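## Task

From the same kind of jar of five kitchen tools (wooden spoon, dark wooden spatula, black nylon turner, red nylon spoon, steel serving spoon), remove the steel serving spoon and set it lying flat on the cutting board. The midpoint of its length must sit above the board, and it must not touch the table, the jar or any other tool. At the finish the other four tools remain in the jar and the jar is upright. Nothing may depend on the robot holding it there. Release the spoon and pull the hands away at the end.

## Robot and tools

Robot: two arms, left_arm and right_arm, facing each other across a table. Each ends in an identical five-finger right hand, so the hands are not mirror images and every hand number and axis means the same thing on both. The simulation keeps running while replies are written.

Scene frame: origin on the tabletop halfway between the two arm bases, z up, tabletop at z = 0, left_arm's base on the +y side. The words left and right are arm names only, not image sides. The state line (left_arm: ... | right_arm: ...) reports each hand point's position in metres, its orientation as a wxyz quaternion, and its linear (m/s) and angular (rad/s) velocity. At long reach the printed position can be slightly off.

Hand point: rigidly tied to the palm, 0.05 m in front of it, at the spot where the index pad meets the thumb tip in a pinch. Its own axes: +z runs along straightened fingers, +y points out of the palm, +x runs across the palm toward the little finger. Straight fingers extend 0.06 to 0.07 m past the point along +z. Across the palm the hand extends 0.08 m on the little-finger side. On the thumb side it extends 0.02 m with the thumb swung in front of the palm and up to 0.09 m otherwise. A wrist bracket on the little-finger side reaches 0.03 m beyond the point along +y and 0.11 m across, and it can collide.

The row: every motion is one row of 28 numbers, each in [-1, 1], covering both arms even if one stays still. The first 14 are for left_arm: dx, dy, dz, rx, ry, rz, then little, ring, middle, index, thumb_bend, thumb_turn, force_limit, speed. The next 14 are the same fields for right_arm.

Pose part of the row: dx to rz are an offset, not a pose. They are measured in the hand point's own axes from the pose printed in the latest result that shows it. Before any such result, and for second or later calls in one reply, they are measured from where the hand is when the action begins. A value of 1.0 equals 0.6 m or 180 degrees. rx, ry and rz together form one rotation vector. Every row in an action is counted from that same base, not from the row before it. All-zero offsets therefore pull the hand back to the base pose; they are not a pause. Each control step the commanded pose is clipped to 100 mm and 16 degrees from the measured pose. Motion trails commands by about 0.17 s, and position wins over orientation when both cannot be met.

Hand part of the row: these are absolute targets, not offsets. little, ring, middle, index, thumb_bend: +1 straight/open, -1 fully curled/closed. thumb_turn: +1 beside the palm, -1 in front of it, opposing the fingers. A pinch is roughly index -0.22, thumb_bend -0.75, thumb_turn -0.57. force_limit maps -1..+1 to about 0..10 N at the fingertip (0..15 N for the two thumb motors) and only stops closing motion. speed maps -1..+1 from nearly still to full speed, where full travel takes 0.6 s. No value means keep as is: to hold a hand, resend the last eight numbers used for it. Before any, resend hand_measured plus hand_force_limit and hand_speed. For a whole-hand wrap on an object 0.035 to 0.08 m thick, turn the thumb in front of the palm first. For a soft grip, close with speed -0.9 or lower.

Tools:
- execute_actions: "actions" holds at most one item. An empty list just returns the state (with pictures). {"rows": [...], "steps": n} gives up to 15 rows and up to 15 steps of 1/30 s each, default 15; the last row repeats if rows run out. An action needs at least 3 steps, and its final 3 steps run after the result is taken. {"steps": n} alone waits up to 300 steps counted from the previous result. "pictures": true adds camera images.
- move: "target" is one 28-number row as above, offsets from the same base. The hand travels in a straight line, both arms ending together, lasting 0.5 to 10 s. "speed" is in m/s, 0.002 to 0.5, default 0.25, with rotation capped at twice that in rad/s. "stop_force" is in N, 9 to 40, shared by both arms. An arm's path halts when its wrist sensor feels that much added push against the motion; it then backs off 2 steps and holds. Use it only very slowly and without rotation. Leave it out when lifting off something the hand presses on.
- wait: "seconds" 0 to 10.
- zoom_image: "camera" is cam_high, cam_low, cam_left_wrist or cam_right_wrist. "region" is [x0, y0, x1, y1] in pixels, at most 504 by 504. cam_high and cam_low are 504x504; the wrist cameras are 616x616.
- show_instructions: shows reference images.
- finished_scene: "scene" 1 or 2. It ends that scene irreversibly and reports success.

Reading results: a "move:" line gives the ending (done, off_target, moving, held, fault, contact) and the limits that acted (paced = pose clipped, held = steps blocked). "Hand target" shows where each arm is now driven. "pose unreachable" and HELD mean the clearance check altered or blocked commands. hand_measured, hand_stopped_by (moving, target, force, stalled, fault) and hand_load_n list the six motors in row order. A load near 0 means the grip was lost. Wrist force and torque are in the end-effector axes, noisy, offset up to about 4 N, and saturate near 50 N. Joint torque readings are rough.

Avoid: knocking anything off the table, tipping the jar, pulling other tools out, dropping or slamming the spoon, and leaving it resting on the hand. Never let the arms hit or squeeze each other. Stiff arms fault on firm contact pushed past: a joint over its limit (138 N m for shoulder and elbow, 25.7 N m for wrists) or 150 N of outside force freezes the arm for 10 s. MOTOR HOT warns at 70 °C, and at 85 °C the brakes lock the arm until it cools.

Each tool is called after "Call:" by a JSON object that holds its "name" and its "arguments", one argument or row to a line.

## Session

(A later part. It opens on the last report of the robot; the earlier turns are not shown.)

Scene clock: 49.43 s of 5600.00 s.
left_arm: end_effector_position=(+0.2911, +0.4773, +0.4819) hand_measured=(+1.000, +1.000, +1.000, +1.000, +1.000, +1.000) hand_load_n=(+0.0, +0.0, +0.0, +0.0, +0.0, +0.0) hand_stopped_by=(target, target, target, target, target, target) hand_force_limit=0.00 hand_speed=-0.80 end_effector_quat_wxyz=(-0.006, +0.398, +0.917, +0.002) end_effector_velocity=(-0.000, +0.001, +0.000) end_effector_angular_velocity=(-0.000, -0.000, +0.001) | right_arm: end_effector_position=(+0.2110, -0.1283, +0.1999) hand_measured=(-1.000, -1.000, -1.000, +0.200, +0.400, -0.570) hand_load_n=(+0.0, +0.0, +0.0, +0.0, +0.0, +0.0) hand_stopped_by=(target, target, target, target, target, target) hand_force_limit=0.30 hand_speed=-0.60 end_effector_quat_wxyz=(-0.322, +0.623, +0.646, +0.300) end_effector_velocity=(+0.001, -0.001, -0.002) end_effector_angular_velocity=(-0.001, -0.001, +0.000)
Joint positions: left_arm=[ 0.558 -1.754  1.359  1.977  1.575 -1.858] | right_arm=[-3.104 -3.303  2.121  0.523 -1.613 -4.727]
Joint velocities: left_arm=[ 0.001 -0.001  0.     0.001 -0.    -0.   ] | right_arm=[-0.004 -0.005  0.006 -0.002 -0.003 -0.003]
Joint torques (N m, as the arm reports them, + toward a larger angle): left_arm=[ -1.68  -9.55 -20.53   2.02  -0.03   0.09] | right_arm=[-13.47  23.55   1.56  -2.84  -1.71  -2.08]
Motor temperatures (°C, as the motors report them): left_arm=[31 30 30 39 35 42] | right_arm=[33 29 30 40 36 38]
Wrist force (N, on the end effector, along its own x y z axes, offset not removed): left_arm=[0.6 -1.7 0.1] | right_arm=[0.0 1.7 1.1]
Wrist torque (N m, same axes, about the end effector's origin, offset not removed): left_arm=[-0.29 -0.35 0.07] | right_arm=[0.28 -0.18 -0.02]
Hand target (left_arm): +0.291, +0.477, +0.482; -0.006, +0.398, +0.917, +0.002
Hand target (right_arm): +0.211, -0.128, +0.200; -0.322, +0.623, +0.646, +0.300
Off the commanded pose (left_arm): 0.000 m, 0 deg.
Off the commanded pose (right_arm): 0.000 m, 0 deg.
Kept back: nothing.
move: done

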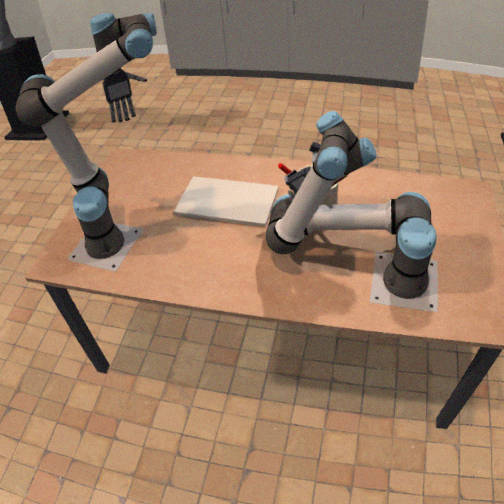

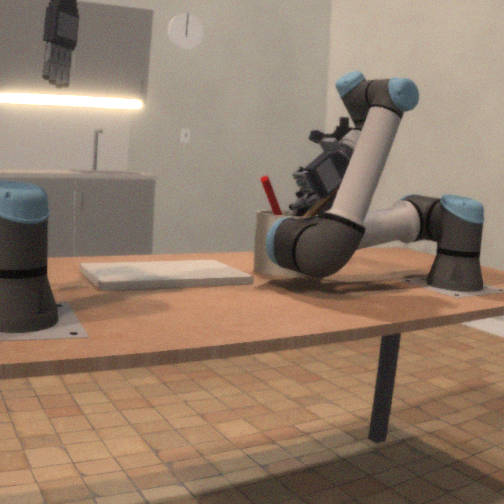

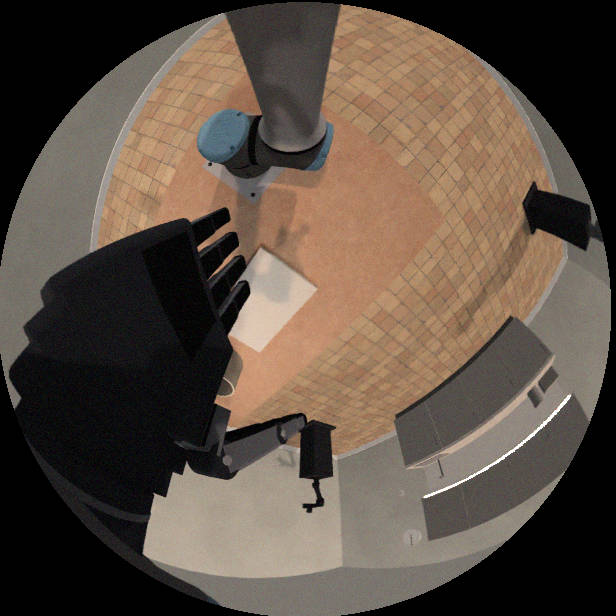

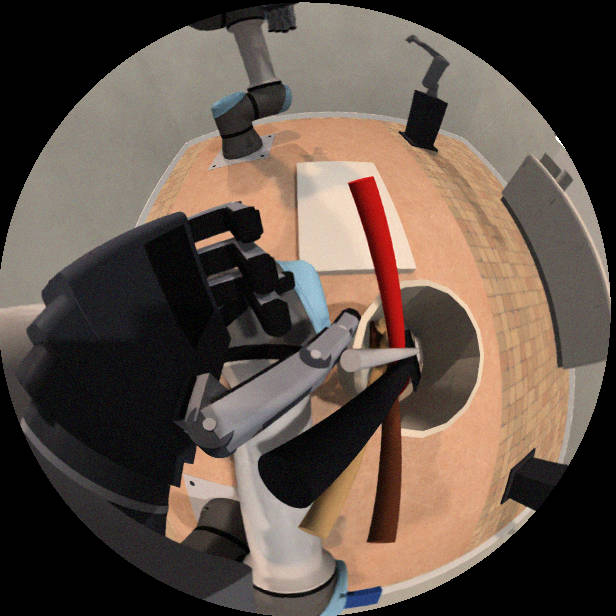

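Call:
{"name": "move", "arguments": {
  "target": [0,0,0,0,0,0,1,1,1,1,1,1,0,-0.8, -0.04,0,-0.02,0,0,0,-1,-1,-1,0.2,0.4,-0.57,0.3,-0.6],
  "speed": 0.03
}}

Scene clock: 50.93 s of 5600.00 s.
left_arm: end_effector_position=(+0.2911, +0.4773, +0.4819) hand_measured=(+1.000, +1.000, +1.000, +1.000, +1.000, +1.000) hand_load_n=(+0.0, +0.0, +0.0, +0.0, +0.0, +0.0) hand_stopped_by=(target, target, target, target, target, target) hand_force_limit=0.00 hand_speed=-0.80 end_effector_quat_wxyz=(-0.006, +0.398, +0.917, +0.002) end_effector_velocity=(+0.000, +0.000, -0.000) end_effector_angular_velocity=(+0.001, +0.000, -0.000) | right_arm: end_effector_position=(+0.2120, -0.1521, +0.1883) hand_measured=(-1.000, -1.000, -1.000, +0.200, +0.400, -0.570) hand_load_n=(+0.0, +0.0, +0.0, +0.0, +0.0, +0.0) hand_stopped_by=(target, target, target, target, target, target) hand_force_limit=0.30 hand_speed=-0.60 end_effector_quat_wxyz=(-0.322, +0.623, +0.646, +0.300) end_effector_velocity=(-0.000, -0.002, -0.001) end_effector_angular_velocity=(-0.000, -0.000, +0.001)
Joint positions: left_arm=[ 0.558 -1.754  1.359  1.977  1.575 -1.858] | right_arm=[-3.108 -3.306  2.188  0.458 -1.617 -4.73 ]
Joint velocities: left_arm=[ 0.001  0.     0.    -0.    -0.     0.001] | right_arm=[-0.    -0.     0.007 -0.007 -0.001 -0.001]
Joint torques (N m, as the arm reports them, + toward a larger angle): left_arm=[ -1.2   -9.52 -20.49   2.06   0.05   0.13] | right_arm=[-13.29  34.28   1.84  -2.45  -1.67  -2.1 ]
Motor temperatures (°C, as the motors report them): left_arm=[31 30 30 39 35 42] | right_arm=[33 29 30 40 36 38]
Wrist force (N, on the end effector, along its own x y z axes, offset not removed): left_arm=[1.0 -1.5 0.4] | right_arm=[1.5 1.8 2.0]
Wrist torque (N m, same axes, about the end effector's origin, offset not removed): left_arm=[-0.25 -0.46 0.12] | right_arm=[0.33 -0.46 0.14]
Hand target (left_arm): +0.291, +0.477, +0.482; -0.006, +0.398, +0.917, +0.002
Hand target (right_arm): +0.212, -0.152, +0.188; -0.322, +0.623, +0.646, +0.300
Off the commanded pose (left_arm): 0.000 m, 0 deg.
Off the commanded pose (right_arm): 0.000 m, 0 deg.
Kept back: nothing.
move: done

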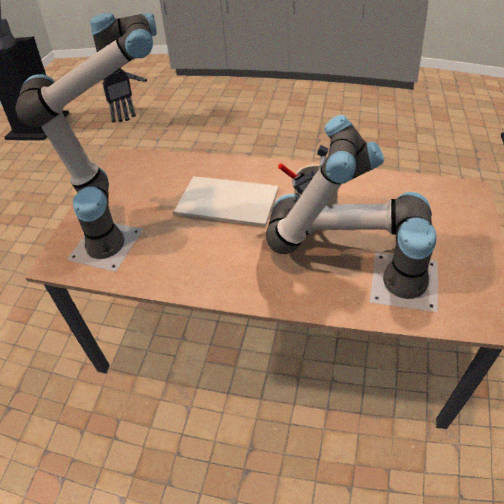

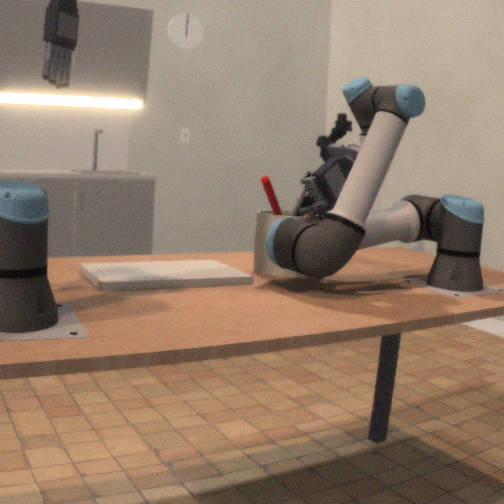

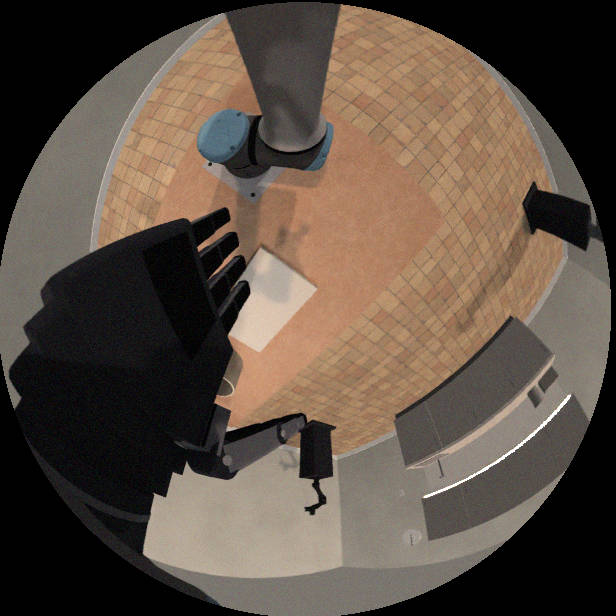

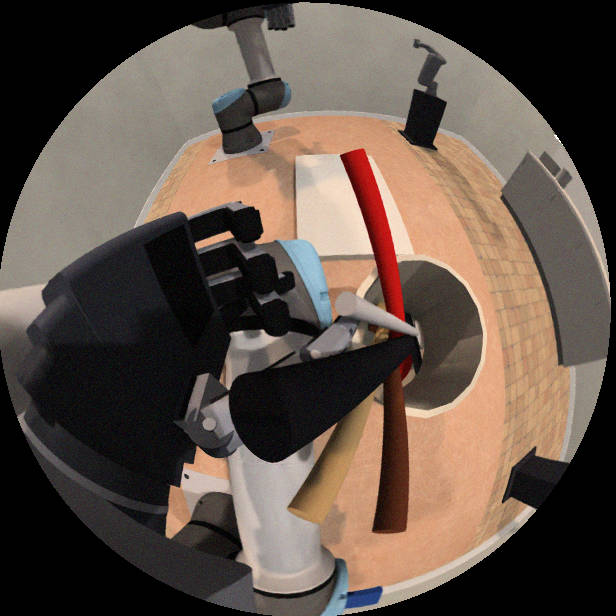

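Call:
{"name": "move", "arguments": {
  "target": [0,0,0,0,0,0,1,1,1,1,1,1,0,-0.8, 0,0.025,0,0,0,0,-1,-1,-1,0.2,0.4,-0.57,0.3,-0.6],
  "speed": 0.03
}}

Call:
{"name": "move", "arguments": {
  "target": [0,0,0,0,0,0,1,1,1,1,1,1,0,-0.8, 0,0,0,0,0,0,-1,-1,-1,-0.4,-0.8,-0.57,0.3,-0.6]
}}

Scene clock: 52.03 s of 5600.00 s.
left_arm: end_effector_position=(+0.2911, +0.4773, +0.4819) hand_measured=(+1.000, +1.000, +1.000, +1.000, +1.000, +1.000) hand_load_n=(+0.0, +0.0, +0.0, +0.0, +0.0, +0.0) hand_stopped_by=(target, target, target, target, target, target) hand_force_limit=0.00 hand_speed=-0.80 end_effector_quat_wxyz=(-0.006, +0.398, +0.917, +0.002) end_effector_velocity=(+0.000, -0.000, -0.001) end_effector_angular_velocity=(+0.000, +0.000, +0.002) | right_arm: end_effector_position=(+0.2254, -0.1514, +0.1881) hand_measured=(-1.000, -1.000, -1.000, +0.200, +0.400, -0.570) hand_load_n=(+0.0, +0.0, +0.0, +0.0, -0.5, +0.5) hand_stopped_by=(target, target, target, target, target, target) hand_force_limit=0.30 hand_speed=-0.60 end_effector_quat_wxyz=(-0.313, +0.627, +0.643, +0.308) end_effector_velocity=(+0.003, +0.000, +0.000) end_effector_angular_velocity=(-0.001, -0.008, -0.008)
Joint positions: left_arm=[ 0.558 -1.754  1.359  1.977  1.575 -1.858] | right_arm=[-3.143 -3.317  2.178  0.478 -1.617 -4.754]
Joint velocities: left_arm=[ 0.001  0.001  0.001 -0.001 -0.    -0.001] | right_arm=[-0.002 -0.002 -0.001  0.003  0.009 -0.002]
Joint torques (N m, as the arm reports them, + toward a larger angle): left_arm=[ -1.03  -9.16 -20.37   1.94  -0.03   0.2 ] | right_arm=[-17.6   21.97 -21.99   2.42   2.37  -2.21]
Motor temperatures (°C, as the motors report them): left_arm=[31 30 30 39 35 42] | right_arm=[33 29 30 40 36 38]
Wrist force (N, on the end effector, along its own x y z axes, offset not removed): left_arm=[-0.9 -1.1 0.4] | right_arm=[0.8 0.7 1.7]
Wrist torque (N m, same axes, about the end effector's origin, offset not removed): left_arm=[-0.17 -0.17 0.02] | right_arm=[0.21 -0.31 0.15]
Hand target (left_arm): +0.291, +0.477, +0.482; -0.006, +0.398, +0.917, +0.002
Hand target (right_arm): +0.226, -0.151, +0.188; -0.313, +0.627, +0.643, +0.309
Off the commanded pose (left_arm): 0.000 m, 0 deg.
Off the commanded pose (right_arm): 0.002 m, 2 deg.
joint sent to its limit (right arm) — the command would take joint 1 (shoulder pan) past its lower limit, so that joint was sent only as far as its limit.
Kept back: nothing.
move: done

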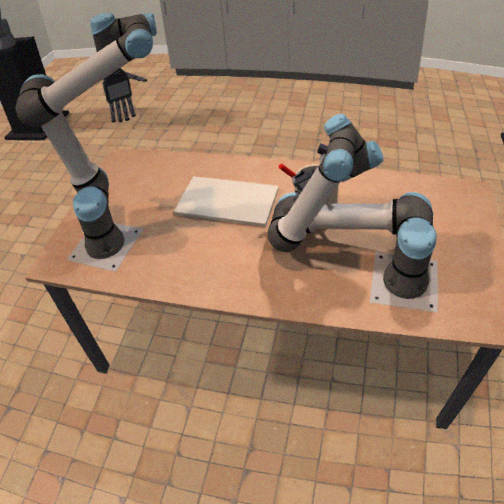

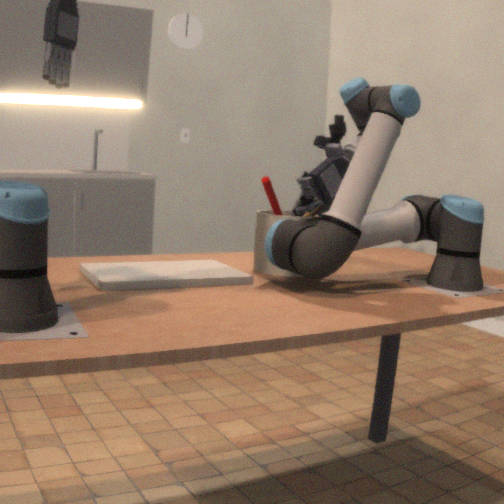

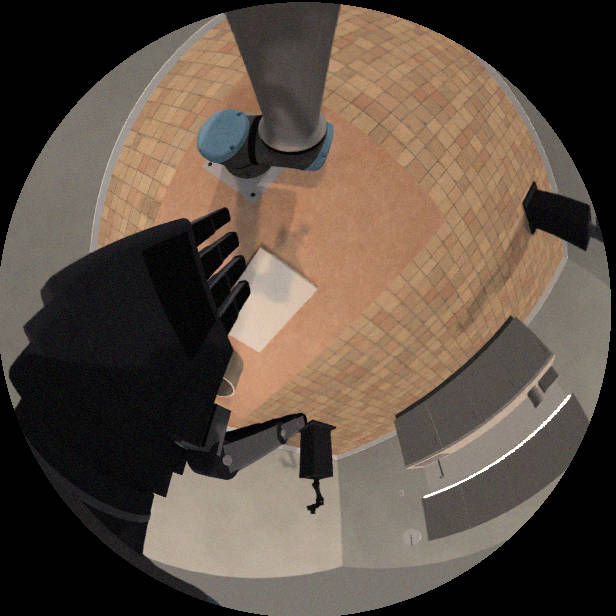

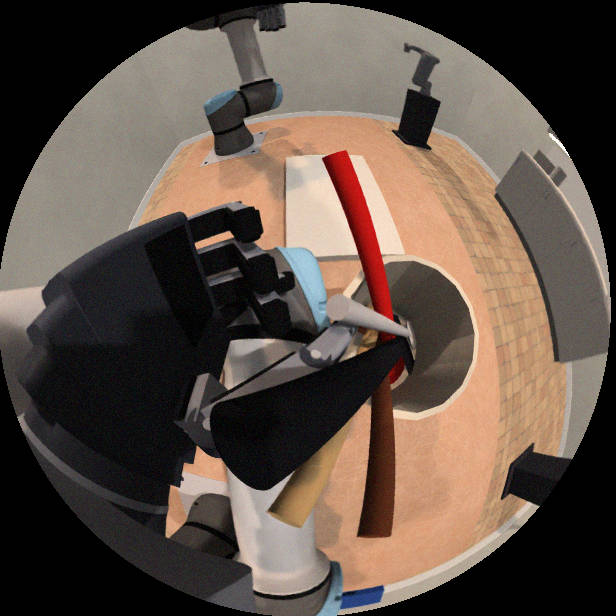

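Scene clock: 53.87 s of 5600.00 s.
left_arm: end_effector_position=(+0.2911, +0.4773, +0.4819) hand_measured=(+1.000, +1.000, +1.000, +1.000, +1.000, +1.000) hand_load_n=(+0.0, +0.0, +0.0, +0.0, +0.0, +0.0) hand_stopped_by=(target, target, target, target, target, target) hand_force_limit=0.00 hand_speed=-0.80 end_effector_quat_wxyz=(-0.006, +0.398, +0.917, +0.002) end_effector_velocity=(+0.000, -0.000, -0.000) end_effector_angular_velocity=(+0.001, -0.000, +0.002) | right_arm: end_effector_position=(+0.2254, -0.1515, +0.1881) hand_measured=(-1.000, -1.000, -1.000, -0.400, -0.228, -0.570) hand_load_n=(+0.0, +0.0, +0.0, +1.0, +9.0, +0.5) hand_stopped_by=(target, target, target, target, force, target) hand_force_limit=0.30 hand_speed=-0.60 end_effector_quat_wxyz=(-0.313, +0.627, +0.643, +0.308) end_effector_velocity=(-0.000, +0.000, +0.000) end_effector_angular_velocity=(+0.001, +0.000, +0.000)
Joint positions: left_arm=[ 0.558 -1.754  1.359  1.977  1.575 -1.858] | right_arm=[-3.143 -3.317  2.178  0.478 -1.617 -4.754]
Joint velocities: left_arm=[ 0.     0.001 -0.    -0.    -0.    -0.002] | right_arm=[ 0.001  0.001 -0.    -0.     0.     0.   ]
Joint torques (N m, as the arm reports them, + toward a larger angle): left_arm=[ -1.25  -9.36 -20.85   2.01   0.05   0.13] | right_arm=[ 5.39 42.3   0.6  -2.85 -1.75  2.52]
Motor temperatures (°C, as the motors report them): left_arm=[31 30 30 39 35 42] | right_arm=[33 29 30 40 36 38]
Wrist force (N, on the end effector, along its own x y z axes, offset not removed): left_arm=[-0.9 -1.7 1.2] | right_arm=[0.7 2.2 3.2]
Wrist torque (N m, same axes, about the end effector's origin, offset not removed): left_arm=[-0.27 -0.18 -0.05] | right_arm=[0.37 -0.34 0.10]
Hand target (left_arm): +0.291, +0.477, +0.482; -0.006, +0.398, +0.917, +0.002
Hand target (right_arm): +0.225, -0.151, +0.188; -0.313, +0.627, +0.643, +0.308
Off the commanded pose (left_arm): 0.000 m, 0 deg.
Off the commanded pose (right_arm): 0.000 m, 0 deg.
Kept back: nothing.
move: done

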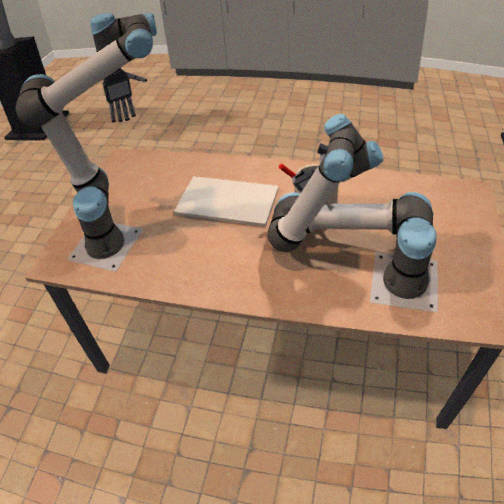

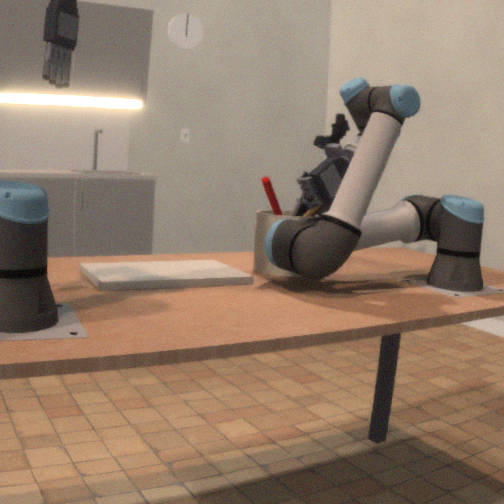

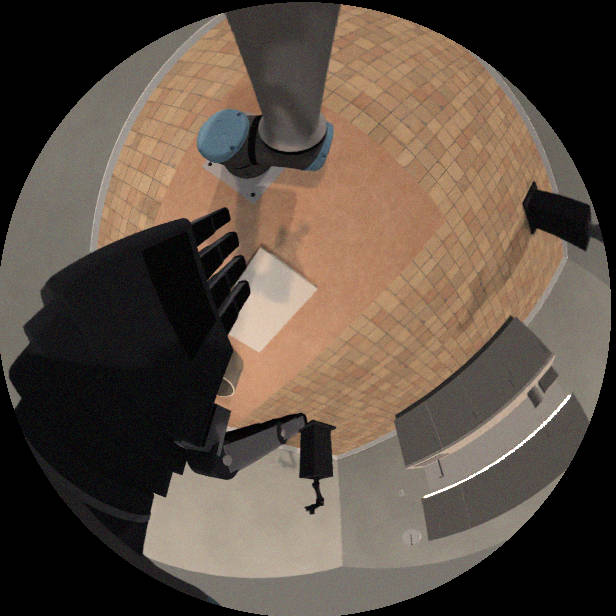

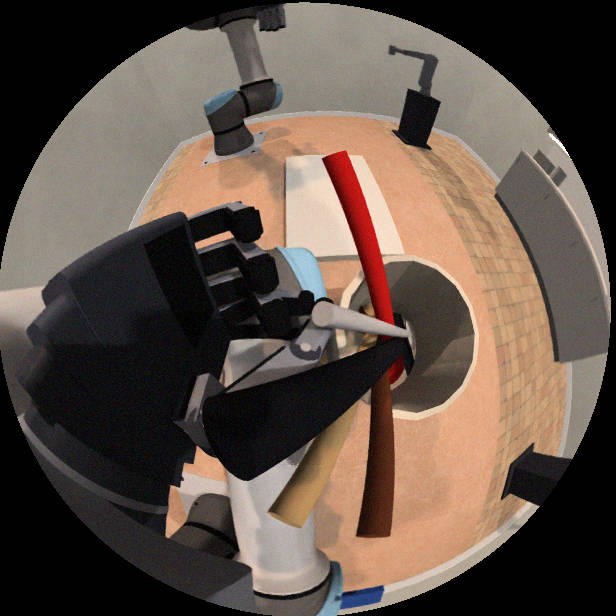

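Call:
{"name": "move", "arguments": {
  "target": [0,0,0,0,0,0,1,1,1,1,1,1,0,-0.8, 0,0,0,0,0,0,-1,-1,-1,-0.8,-0.8,-0.57,0.3,-0.6]
}}

Call:
{"name": "zoom_image", "arguments": {
  "camera": "cam_right_wrist",
  "region": [220,230,420,400]
}}

Scene clock: 54.80 s of 5600.00 s.
left_arm: end_effector_position=(+0.2911, +0.4773, +0.4819) hand_measured=(+1.000, +1.000, +1.000, +1.000, +1.000, +1.000) hand_load_n=(+0.0, +0.0, +0.0, +0.0, +0.0, +0.0) hand_stopped_by=(target, target, target, target, target, target) hand_force_limit=0.00 hand_speed=-0.80 end_effector_quat_wxyz=(-0.006, +0.398, +0.917, +0.002) end_effector_velocity=(+0.000, -0.001, -0.000) end_effector_angular_velocity=(-0.001, -0.000, -0.002) | right_arm: end_effector_position=(+0.2254, -0.1515, +0.1881) hand_measured=(-1.000, -1.000, -1.000, -0.418, -0.226, -0.570) hand_load_n=(+0.0, +0.0, +0.0, +7.5, +10.0, +0.5) hand_stopped_by=(target, target, target, force, force, target) hand_force_limit=0.30 hand_speed=-0.60 end_effector_quat_wxyz=(-0.313, +0.627, +0.643, +0.308) end_effector_velocity=(-0.000, +0.000, -0.000) end_effector_angular_velocity=(-0.001, -0.001, +0.002)
Joint positions: left_arm=[ 0.558 -1.754  1.359  1.977  1.575 -1.858] | right_arm=[-3.143 -3.317  2.178  0.478 -1.617 -4.754]
Joint velocities: left_arm=[-0.001  0.001 -0.    -0.001  0.     0.001] | right_arm=[ 0.002 -0.    -0.     0.     0.    -0.002]
Joint torques (N m, as the arm reports them, + toward a larger angle): left_arm=[ -1.17  -9.36 -20.83   2.01  -0.04   0.18] | right_arm=[ 7.89 42.75 -4.12 -2.57 -1.47  2.46]
Motor temperatures (°C, as the motors report them): left_arm=[31 30 30 39 35 42] | right_arm=[33 29 30 40 36 38]
Wrist force (N, on the end effector, along its own x y z axes, offset not removed): left_arm=[-0.7 -1.8 0.2] | right_arm=[2.5 3.2 2.2]
Wrist torque (N m, same axes, about the end effector's origin, offset not removed): left_arm=[-0.22 -0.08 0.03] | right_arm=[0.59 -0.61 0.18]
Hand target (left_arm): +0.291, +0.477, +0.482; -0.006, +0.398, +0.917, +0.002
Hand target (right_arm): +0.225, -0.151, +0.188; -0.313, +0.627, +0.643, +0.308
Off the commanded pose (left_arm): 0.000 m, 0 deg.
Off the commanded pose (right_arm): 0.000 m, 0 deg.
Kept back: nothing.
move: done

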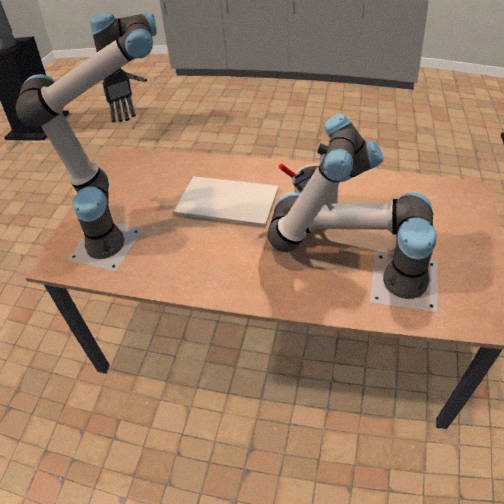

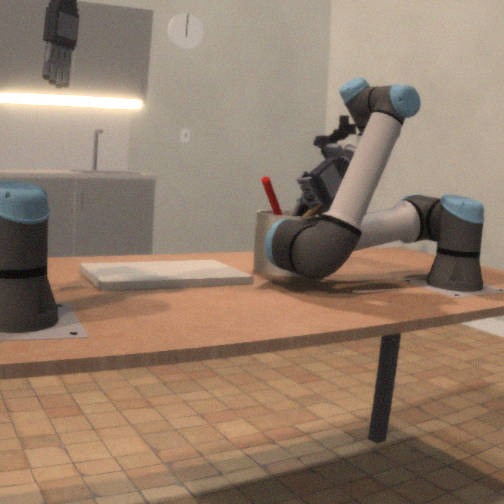

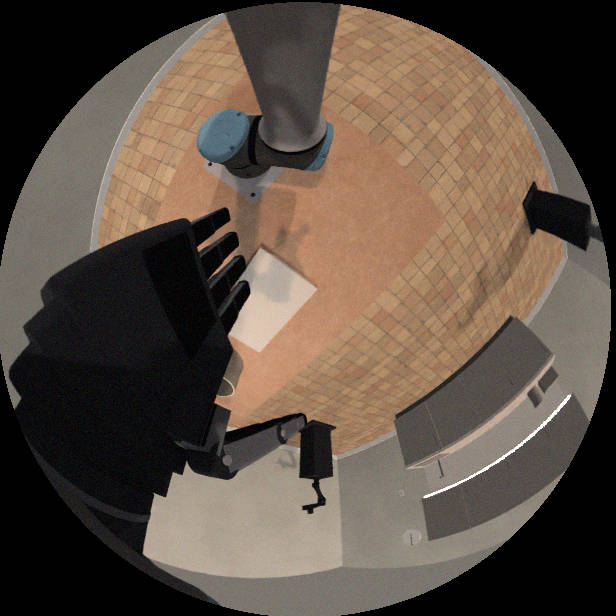

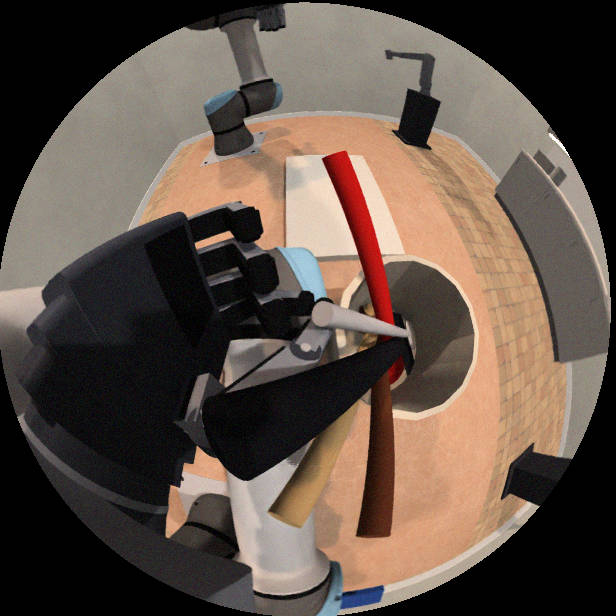

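Region (220, 230, 420, 400) of cam_right_wrist's 616x616 image, scaled by 2.520, with more detail than that image has; it fills the top 428 rows of this view, and the rest is white.

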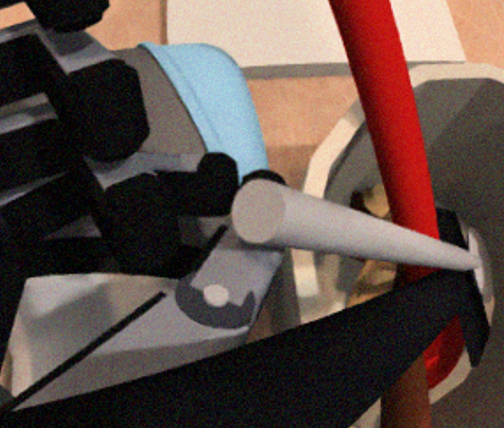

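Call:
{"name": "move", "arguments": {
  "target": [0,0,0,0,0,0,1,1,1,1,1,1,0,-0.8, 0.055,-0.03,-0.065,0,0,0,-1,-1,-1,-0.8,-0.8,-0.57,0.3,-0.6],
  "speed": 0.04
}}

Scene clock: 56.83 s of 5600.00 s.
left_arm: end_effector_position=(+0.2911, +0.4773, +0.4819) hand_measured=(+1.000, +1.000, +1.000, +1.000, +1.000, +1.000) hand_load_n=(+0.0, +0.0, +0.0, +0.0, +0.0, +0.0) hand_stopped_by=(target, target, target, target, target, target) hand_force_limit=0.00 hand_speed=-0.80 end_effector_quat_wxyz=(-0.006, +0.398, +0.917, +0.002) end_effector_velocity=(-0.000, -0.000, +0.000) end_effector_angular_velocity=(-0.002, -0.001, +0.000) | right_arm: end_effector_position=(+0.2076, -0.1624, +0.2377) hand_measured=(-1.000, -1.000, -1.000, -0.418, -0.226, -0.570) hand_load_n=(+0.0, +0.0, +0.0, +7.5, +10.0, +0.5) hand_stopped_by=(target, target, target, force, force, target) hand_force_limit=0.30 hand_speed=-0.60 end_effector_quat_wxyz=(-0.313, +0.627, +0.643, +0.309) end_effector_velocity=(-0.001, -0.001, +0.002) end_effector_angular_velocity=(-0.000, -0.000, +0.000)
Joint positions: left_arm=[ 0.558 -1.754  1.359  1.977  1.575 -1.858] | right_arm=[-3.044 -3.163  2.111  0.391 -1.539 -4.693]
Joint velocities: left_arm=[-0.001 -0.001 -0.    -0.001 -0.    -0.001] | right_arm=[ 0.007  0.008 -0.003 -0.004  0.005  0.004]
Joint torques (N m, as the arm reports them, + toward a larger angle): left_arm=[ -1.37  -9.76 -20.82   2.03   0.04   0.1 ] | right_arm=[ 13.02  40.89 -21.73  -2.86   1.7    2.38]
Motor temperatures (°C, as the motors report them): left_arm=[31 30 30 39 35 42] | right_arm=[33 29 30 40 36 38]
Wrist force (N, on the end effector, along its own x y z axes, offset not removed): left_arm=[-0.3 -1.5 1.2] | right_arm=[0.1 0.8 4.7]
Wrist torque (N m, same axes, about the end effector's origin, offset not removed): left_arm=[-0.22 -0.26 -0.01] | right_arm=[0.01 -0.43 0.05]
Hand target (left_arm): +0.291, +0.477, +0.482; -0.006, +0.398, +0.917, +0.002
Hand target (right_arm): +0.207, -0.162, +0.238; -0.313, +0.627, +0.643, +0.309
Off the commanded pose (left_arm): 0.000 m, 0 deg.
Off the commanded pose (right_arm): 0.000 m, 0 deg.
Kept back: nothing.
move: done

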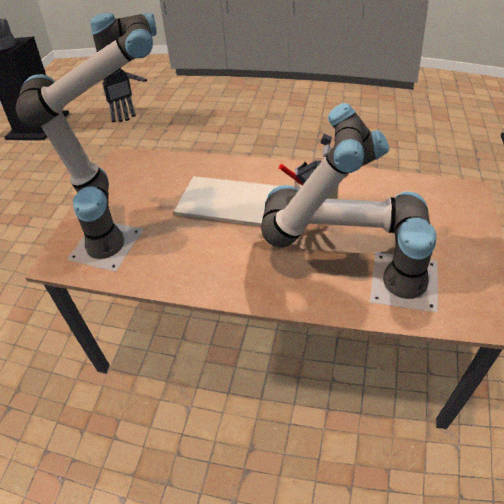

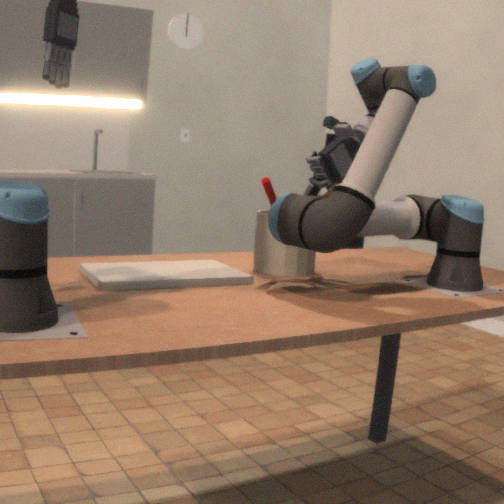

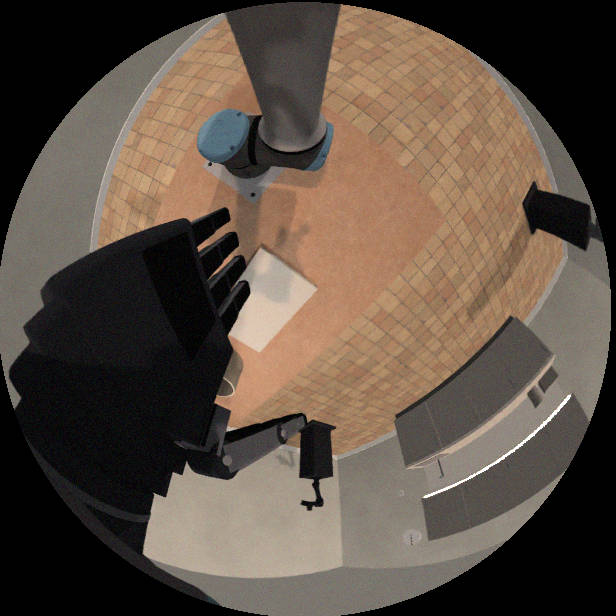

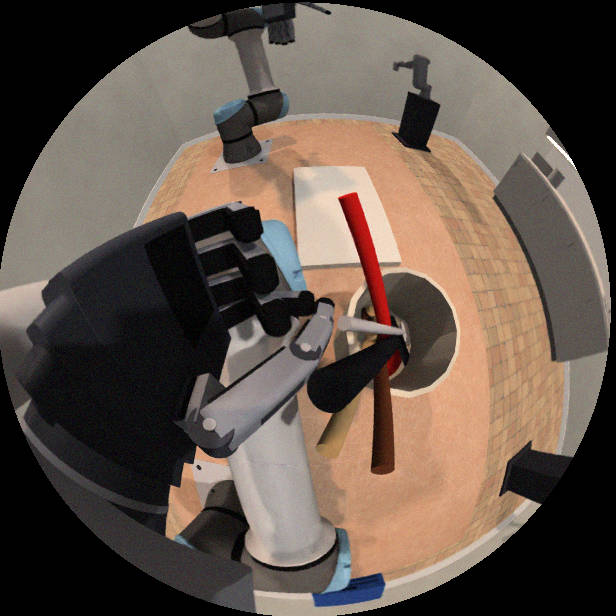

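Call:
{"name": "move", "arguments": {
  "target": [0,0,0,0,0,0,1,1,1,1,1,1,0,-0.8, 0.16,-0.07,0,0,0.28,0,-1,-1,-1,0.2,0.4,-0.57,0.3,-0.6]
}}

Call:
{"name": "move", "arguments": {
  "target": [0,0,0,0,0,0,1,1,1,1,1,1,0,-0.8, 0,0.1,0,-0.252,0.252,0.452,-1,-1,-1,0.2,0.4,-0.57,0.3,-0.6]
}}

Call:
{"name": "move", "arguments": {
  "target": [0,0,0,0,0,0,1,1,1,1,1,1,0,-0.8, 0,0,0,-0.5,0,0,-1,-1,-1,0.2,0.4,-0.57,0.3,-0.6]
}}

Scene clock: 59.43 s of 5600.00 s.
left_arm: end_effector_position=(+0.2911, +0.4773, +0.4819) hand_measured=(+1.000, +1.000, +1.000, +1.000, +1.000, +1.000) hand_load_n=(+0.0, +0.0, +0.0, +0.0, +0.0, +0.0) hand_stopped_by=(target, target, target, target, target, target) hand_force_limit=0.00 hand_speed=-0.80 end_effector_quat_wxyz=(-0.006, +0.398, +0.917, +0.002) end_effector_velocity=(+0.000, +0.000, +0.000) end_effector_angular_velocity=(-0.001, -0.002, -0.002) | right_arm: end_effector_position=(+0.1639, -0.1047, +0.3130) hand_measured=(-1.000, -1.000, -1.000, +0.200, +0.400, -0.570) hand_load_n=(+0.0, +0.0, +0.0, +0.0, +0.0, +0.0) hand_stopped_by=(target, target, target, target, target, target) hand_force_limit=0.30 hand_speed=-0.60 end_effector_quat_wxyz=(-0.557, +0.437, +0.449, +0.545) end_effector_velocity=(-0.001, +0.002, +0.001) end_effector_angular_velocity=(+0.016, -0.002, -0.002)
Joint positions: left_arm=[ 0.558 -1.754  1.359  1.977  1.575 -1.858] | right_arm=[-2.749 -3.136  2.537  0.828 -1.249 -4.789]
Joint velocities: left_arm=[-0.    -0.002  0.    -0.    -0.001  0.002] | right_arm=[ 0.001 -0.01   0.007  0.021  0.001 -0.008]
Joint torques (N m, as the arm reports them, + toward a larger angle): left_arm=[ -0.97  -9.79 -20.56   2.     0.06   0.12] | right_arm=[13.64 16.35 -6.49  4.53  1.58 -2.67]
Motor temperatures (°C, as the motors report them): left_arm=[31 30 30 39 35 42] | right_arm=[33 29 30 40 36 38]
Wrist force (N, on the end effector, along its own x y z axes, offset not removed): left_arm=[0.5 0.2 1.7] | right_arm=[1.1 1.0 3.0]
Wrist torque (N m, same axes, about the end effector's origin, offset not removed): left_arm=[-0.10 -0.38 0.12] | right_arm=[0.10 -0.26 0.10]
Hand target (left_arm): +0.291, +0.477, +0.482; -0.006, +0.398, +0.917, +0.002
Hand target (right_arm): +0.164, -0.104, +0.313; +0.558, -0.436, -0.449, -0.545
Off the commanded pose (left_arm): 0.000 m, 0 deg.
Off the commanded pose (right_arm): 0.000 m, 0 deg.
Kept back: nothing.
move: done

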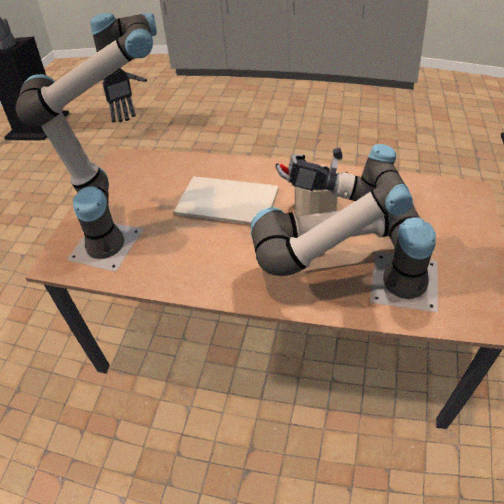

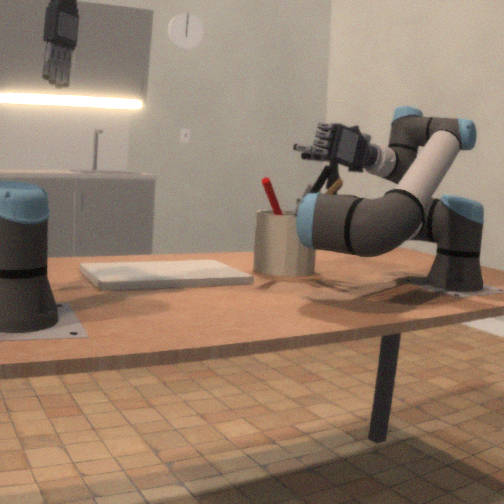

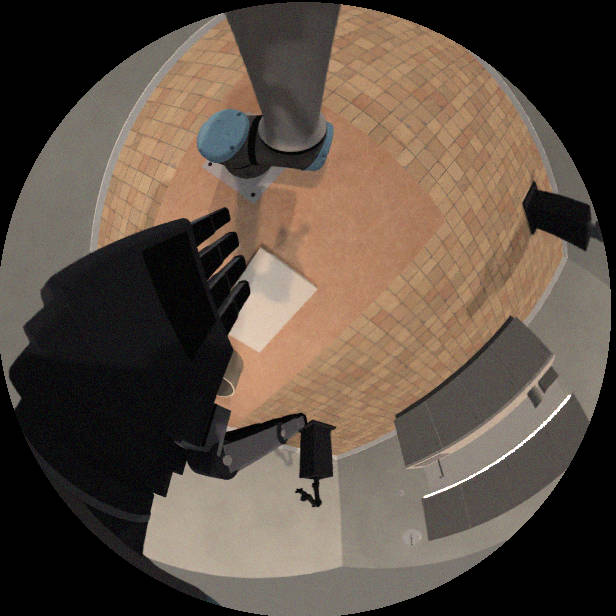

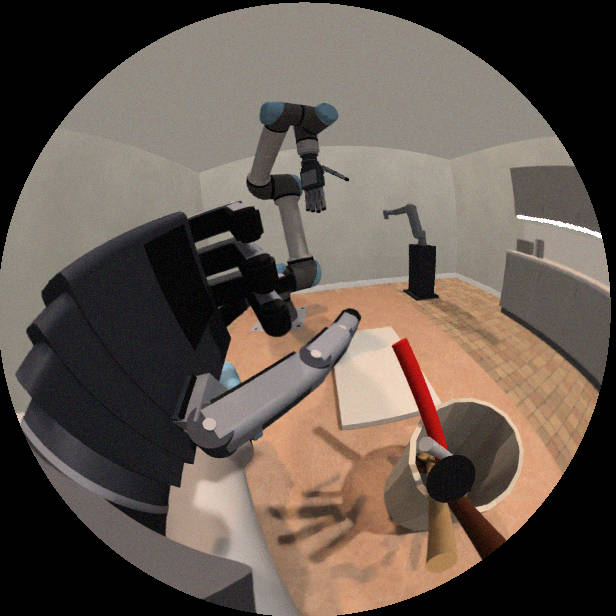

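Scene clock: 63.67 s of 5600.00 s.
left_arm: end_effector_position=(+0.2911, +0.4773, +0.4819) hand_measured=(+1.000, +1.000, +1.000, +1.000, +1.000, +1.000) hand_load_n=(+0.0, +0.0, +0.0, +0.0, +0.0, +0.0) hand_stopped_by=(target, target, target, target, target, target) hand_force_limit=0.00 hand_speed=-0.80 end_effector_quat_wxyz=(-0.006, +0.398, +0.917, +0.002) end_effector_velocity=(-0.000, +0.000, +0.000) end_effector_angular_velocity=(-0.000, -0.001, +0.000) | right_arm: end_effector_position=(+0.2238, -0.1029, +0.3130) hand_measured=(-1.000, -1.000, -1.000, +0.200, +0.400, -0.570) hand_load_n=(+0.0, +0.0, +0.0, +0.0, +0.0, +0.0) hand_stopped_by=(target, target, target, target, target, target) hand_force_limit=0.30 hand_speed=-0.60 end_effector_quat_wxyz=(+0.686, -0.554, +0.368, -0.294) end_effector_velocity=(+0.001, -0.000, -0.000) end_effector_angular_velocity=(+0.007, +0.008, -0.021)
Joint positions: left_arm=[ 0.558 -1.754  1.359  1.977  1.575 -1.858] | right_arm=[-2.544 -3.23   2.609  2.033 -0.117 -4.371]
Joint velocities: left_arm=[-0.001 -0.001 -0.     0.    -0.001 -0.001] | right_arm=[-0.    -0.055  0.04   0.202  0.007 -0.178]
Joint torques (N m, as the arm reports them, + toward a larger angle): left_arm=[ -1.    -9.32 -21.05   1.93   0.01   0.21] | right_arm=[-7.67 17.27 -5.07  5.72  0.4  -2.74]
Motor temperatures (°C, as the motors report them): left_arm=[31 30 30 39 35 42] | right_arm=[33 29 30 40 36 38]
Wrist force (N, on the end effector, along its own x y z axes, offset not removed): left_arm=[0.6 -1.6 1.4] | right_arm=[-0.7 3.0 2.5]
Wrist torque (N m, same axes, about the end effector's origin, offset not removed): left_arm=[-0.33 -0.34 0.08] | right_arm=[0.45 0.01 -0.01]
Hand target (left_arm): +0.291, +0.477, +0.482; -0.006, +0.398, +0.917, +0.002
Hand target (right_arm): +0.224, -0.103, +0.313; +0.686, -0.553, +0.369, -0.295
Off the commanded pose (left_arm): 0.000 m, 0 deg.
Off the commanded pose (right_arm): 0.000 m, 1 deg.
Kept back: nothing.
move: done

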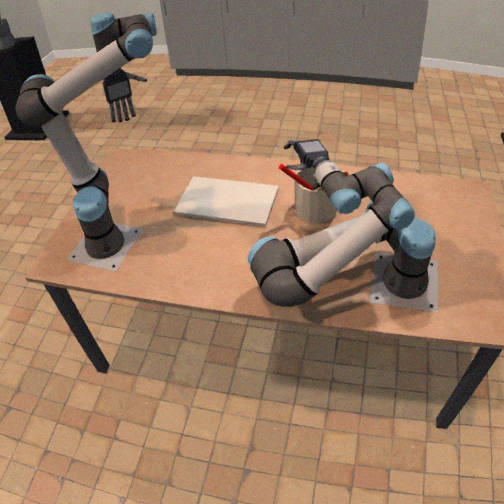

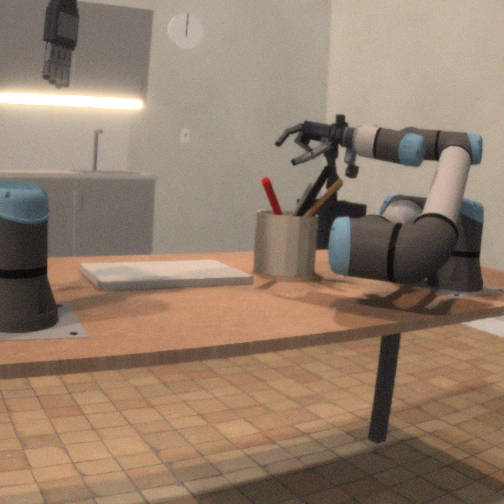

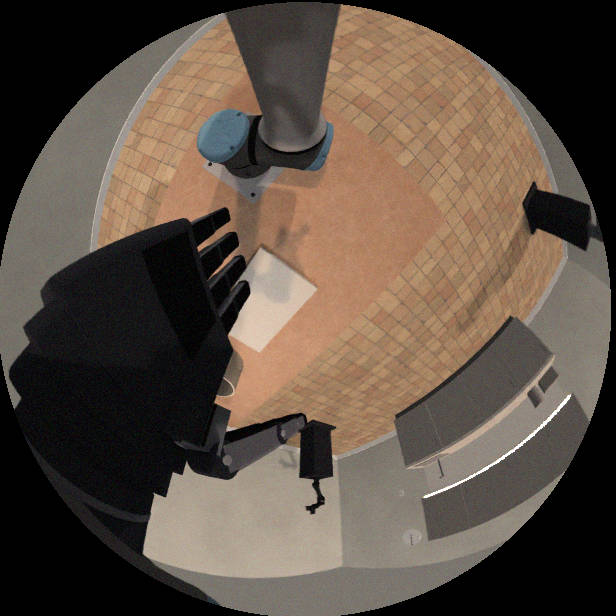

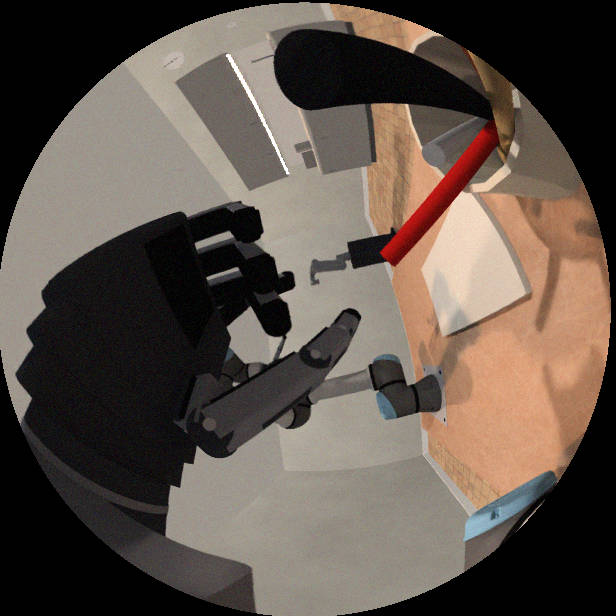

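Scene clock: 67.57 s of 5600.00 s.
left_arm: end_effector_position=(+0.2911, +0.4773, +0.4819) hand_measured=(+1.000, +1.000, +1.000, +1.000, +1.000, +1.000) hand_load_n=(+0.0, +0.0, +0.0, +0.0, +0.0, +0.0) hand_stopped_by=(target, target, target, target, target, target) hand_force_limit=0.00 hand_speed=-0.80 end_effector_quat_wxyz=(-0.006, +0.398, +0.917, +0.002) end_effector_velocity=(-0.000, +0.001, +0.000) end_effector_angular_velocity=(+0.001, +0.001, +0.002) | right_arm: end_effector_position=(+0.2218, -0.1028, +0.3134) hand_measured=(-1.000, -1.000, -1.000, +0.200, +0.400, -0.570) hand_load_n=(+0.0, +0.0, +0.0, +0.0, +0.0, +0.0) hand_stopped_by=(target, target, target, target, target, target) hand_force_limit=0.30 hand_speed=-0.60 end_effector_quat_wxyz=(+0.191, -0.848, +0.474, -0.145) end_effector_velocity=(-0.001, +0.000, +0.000) end_effector_angular_velocity=(-0.026, -0.000, +0.011)
Joint positions: left_arm=[ 0.558 -1.754  1.359  1.977  1.575 -1.858] | right_arm=[-3.143 -3.106  1.912  2.99   1.139 -5.352]
Joint velocities: left_arm=[ 0.002 -0.001  0.     0.001  0.    -0.   ] | right_arm=[ 0.001  0.003 -0.019 -0.006  0.001 -0.011]
Joint torques (N m, as the arm reports them, + toward a larger angle): left_arm=[ -0.72  -9.77 -20.69   1.96  -0.08   0.1 ] | right_arm=[-12.83  45.8  -16.46   0.49   1.43  -2.09]
Motor temperatures (°C, as the motors report them): left_arm=[31 30 30 39 35 42] | right_arm=[33 29 30 40 36 38]
Wrist force (N, on the end effector, along its own x y z axes, offset not removed): left_arm=[-0.3 -1.8 1.2] | right_arm=[1.3 2.8 2.7]
Wrist torque (N m, same axes, about the end effector's origin, offset not removed): left_arm=[-0.32 -0.21 0.04] | right_arm=[0.46 -0.38 0.10]
Hand target (left_arm): +0.291, +0.477, +0.482; -0.006, +0.398, +0.917, +0.002
Hand target (right_arm): +0.222, -0.103, +0.313; -0.189, +0.848, -0.473, +0.146
Off the commanded pose (left_arm): 0.000 m, 0 deg.
Off the commanded pose (right_arm): 0.002 m, 25 deg; orientation clipped at the last step of the last action.
joint sent to its limit (right arm) — the command would take joint 1 (shoulder pan) past its lower limit, so that joint was sent only as far as its limit.
Kept back: nothing.
move: off_target (right_arm); limits=paced

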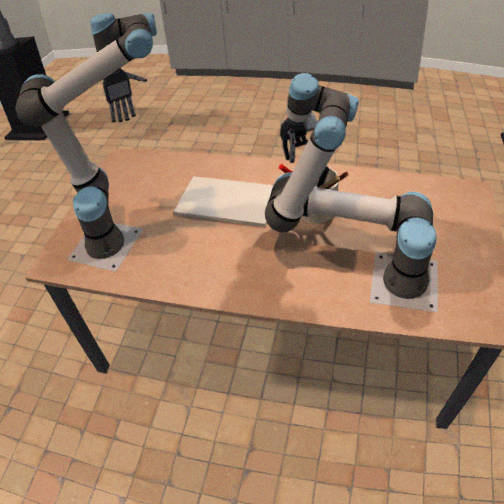

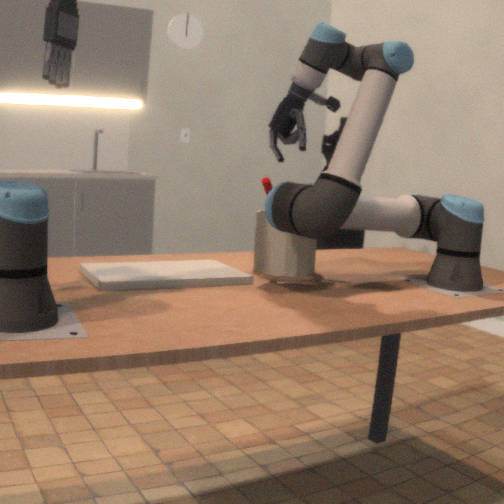

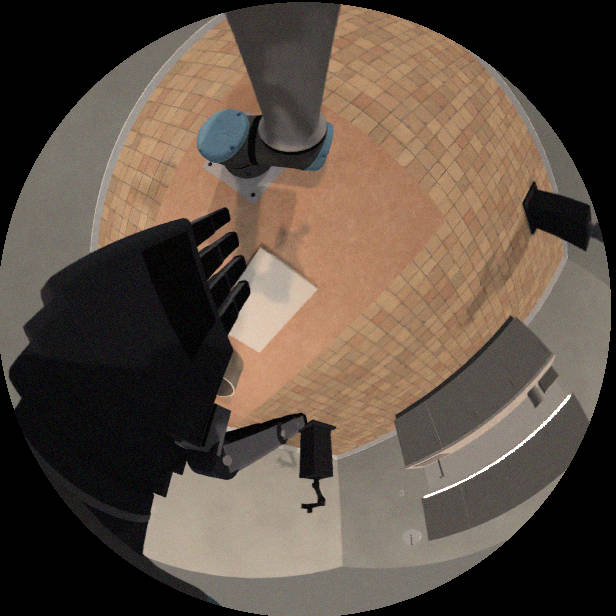

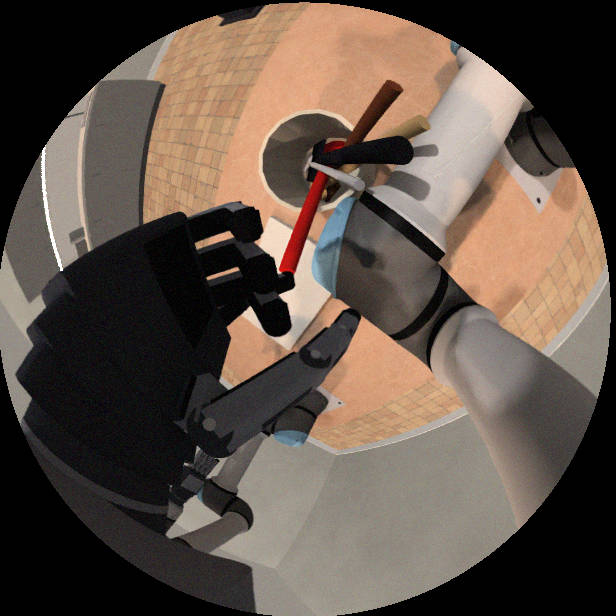

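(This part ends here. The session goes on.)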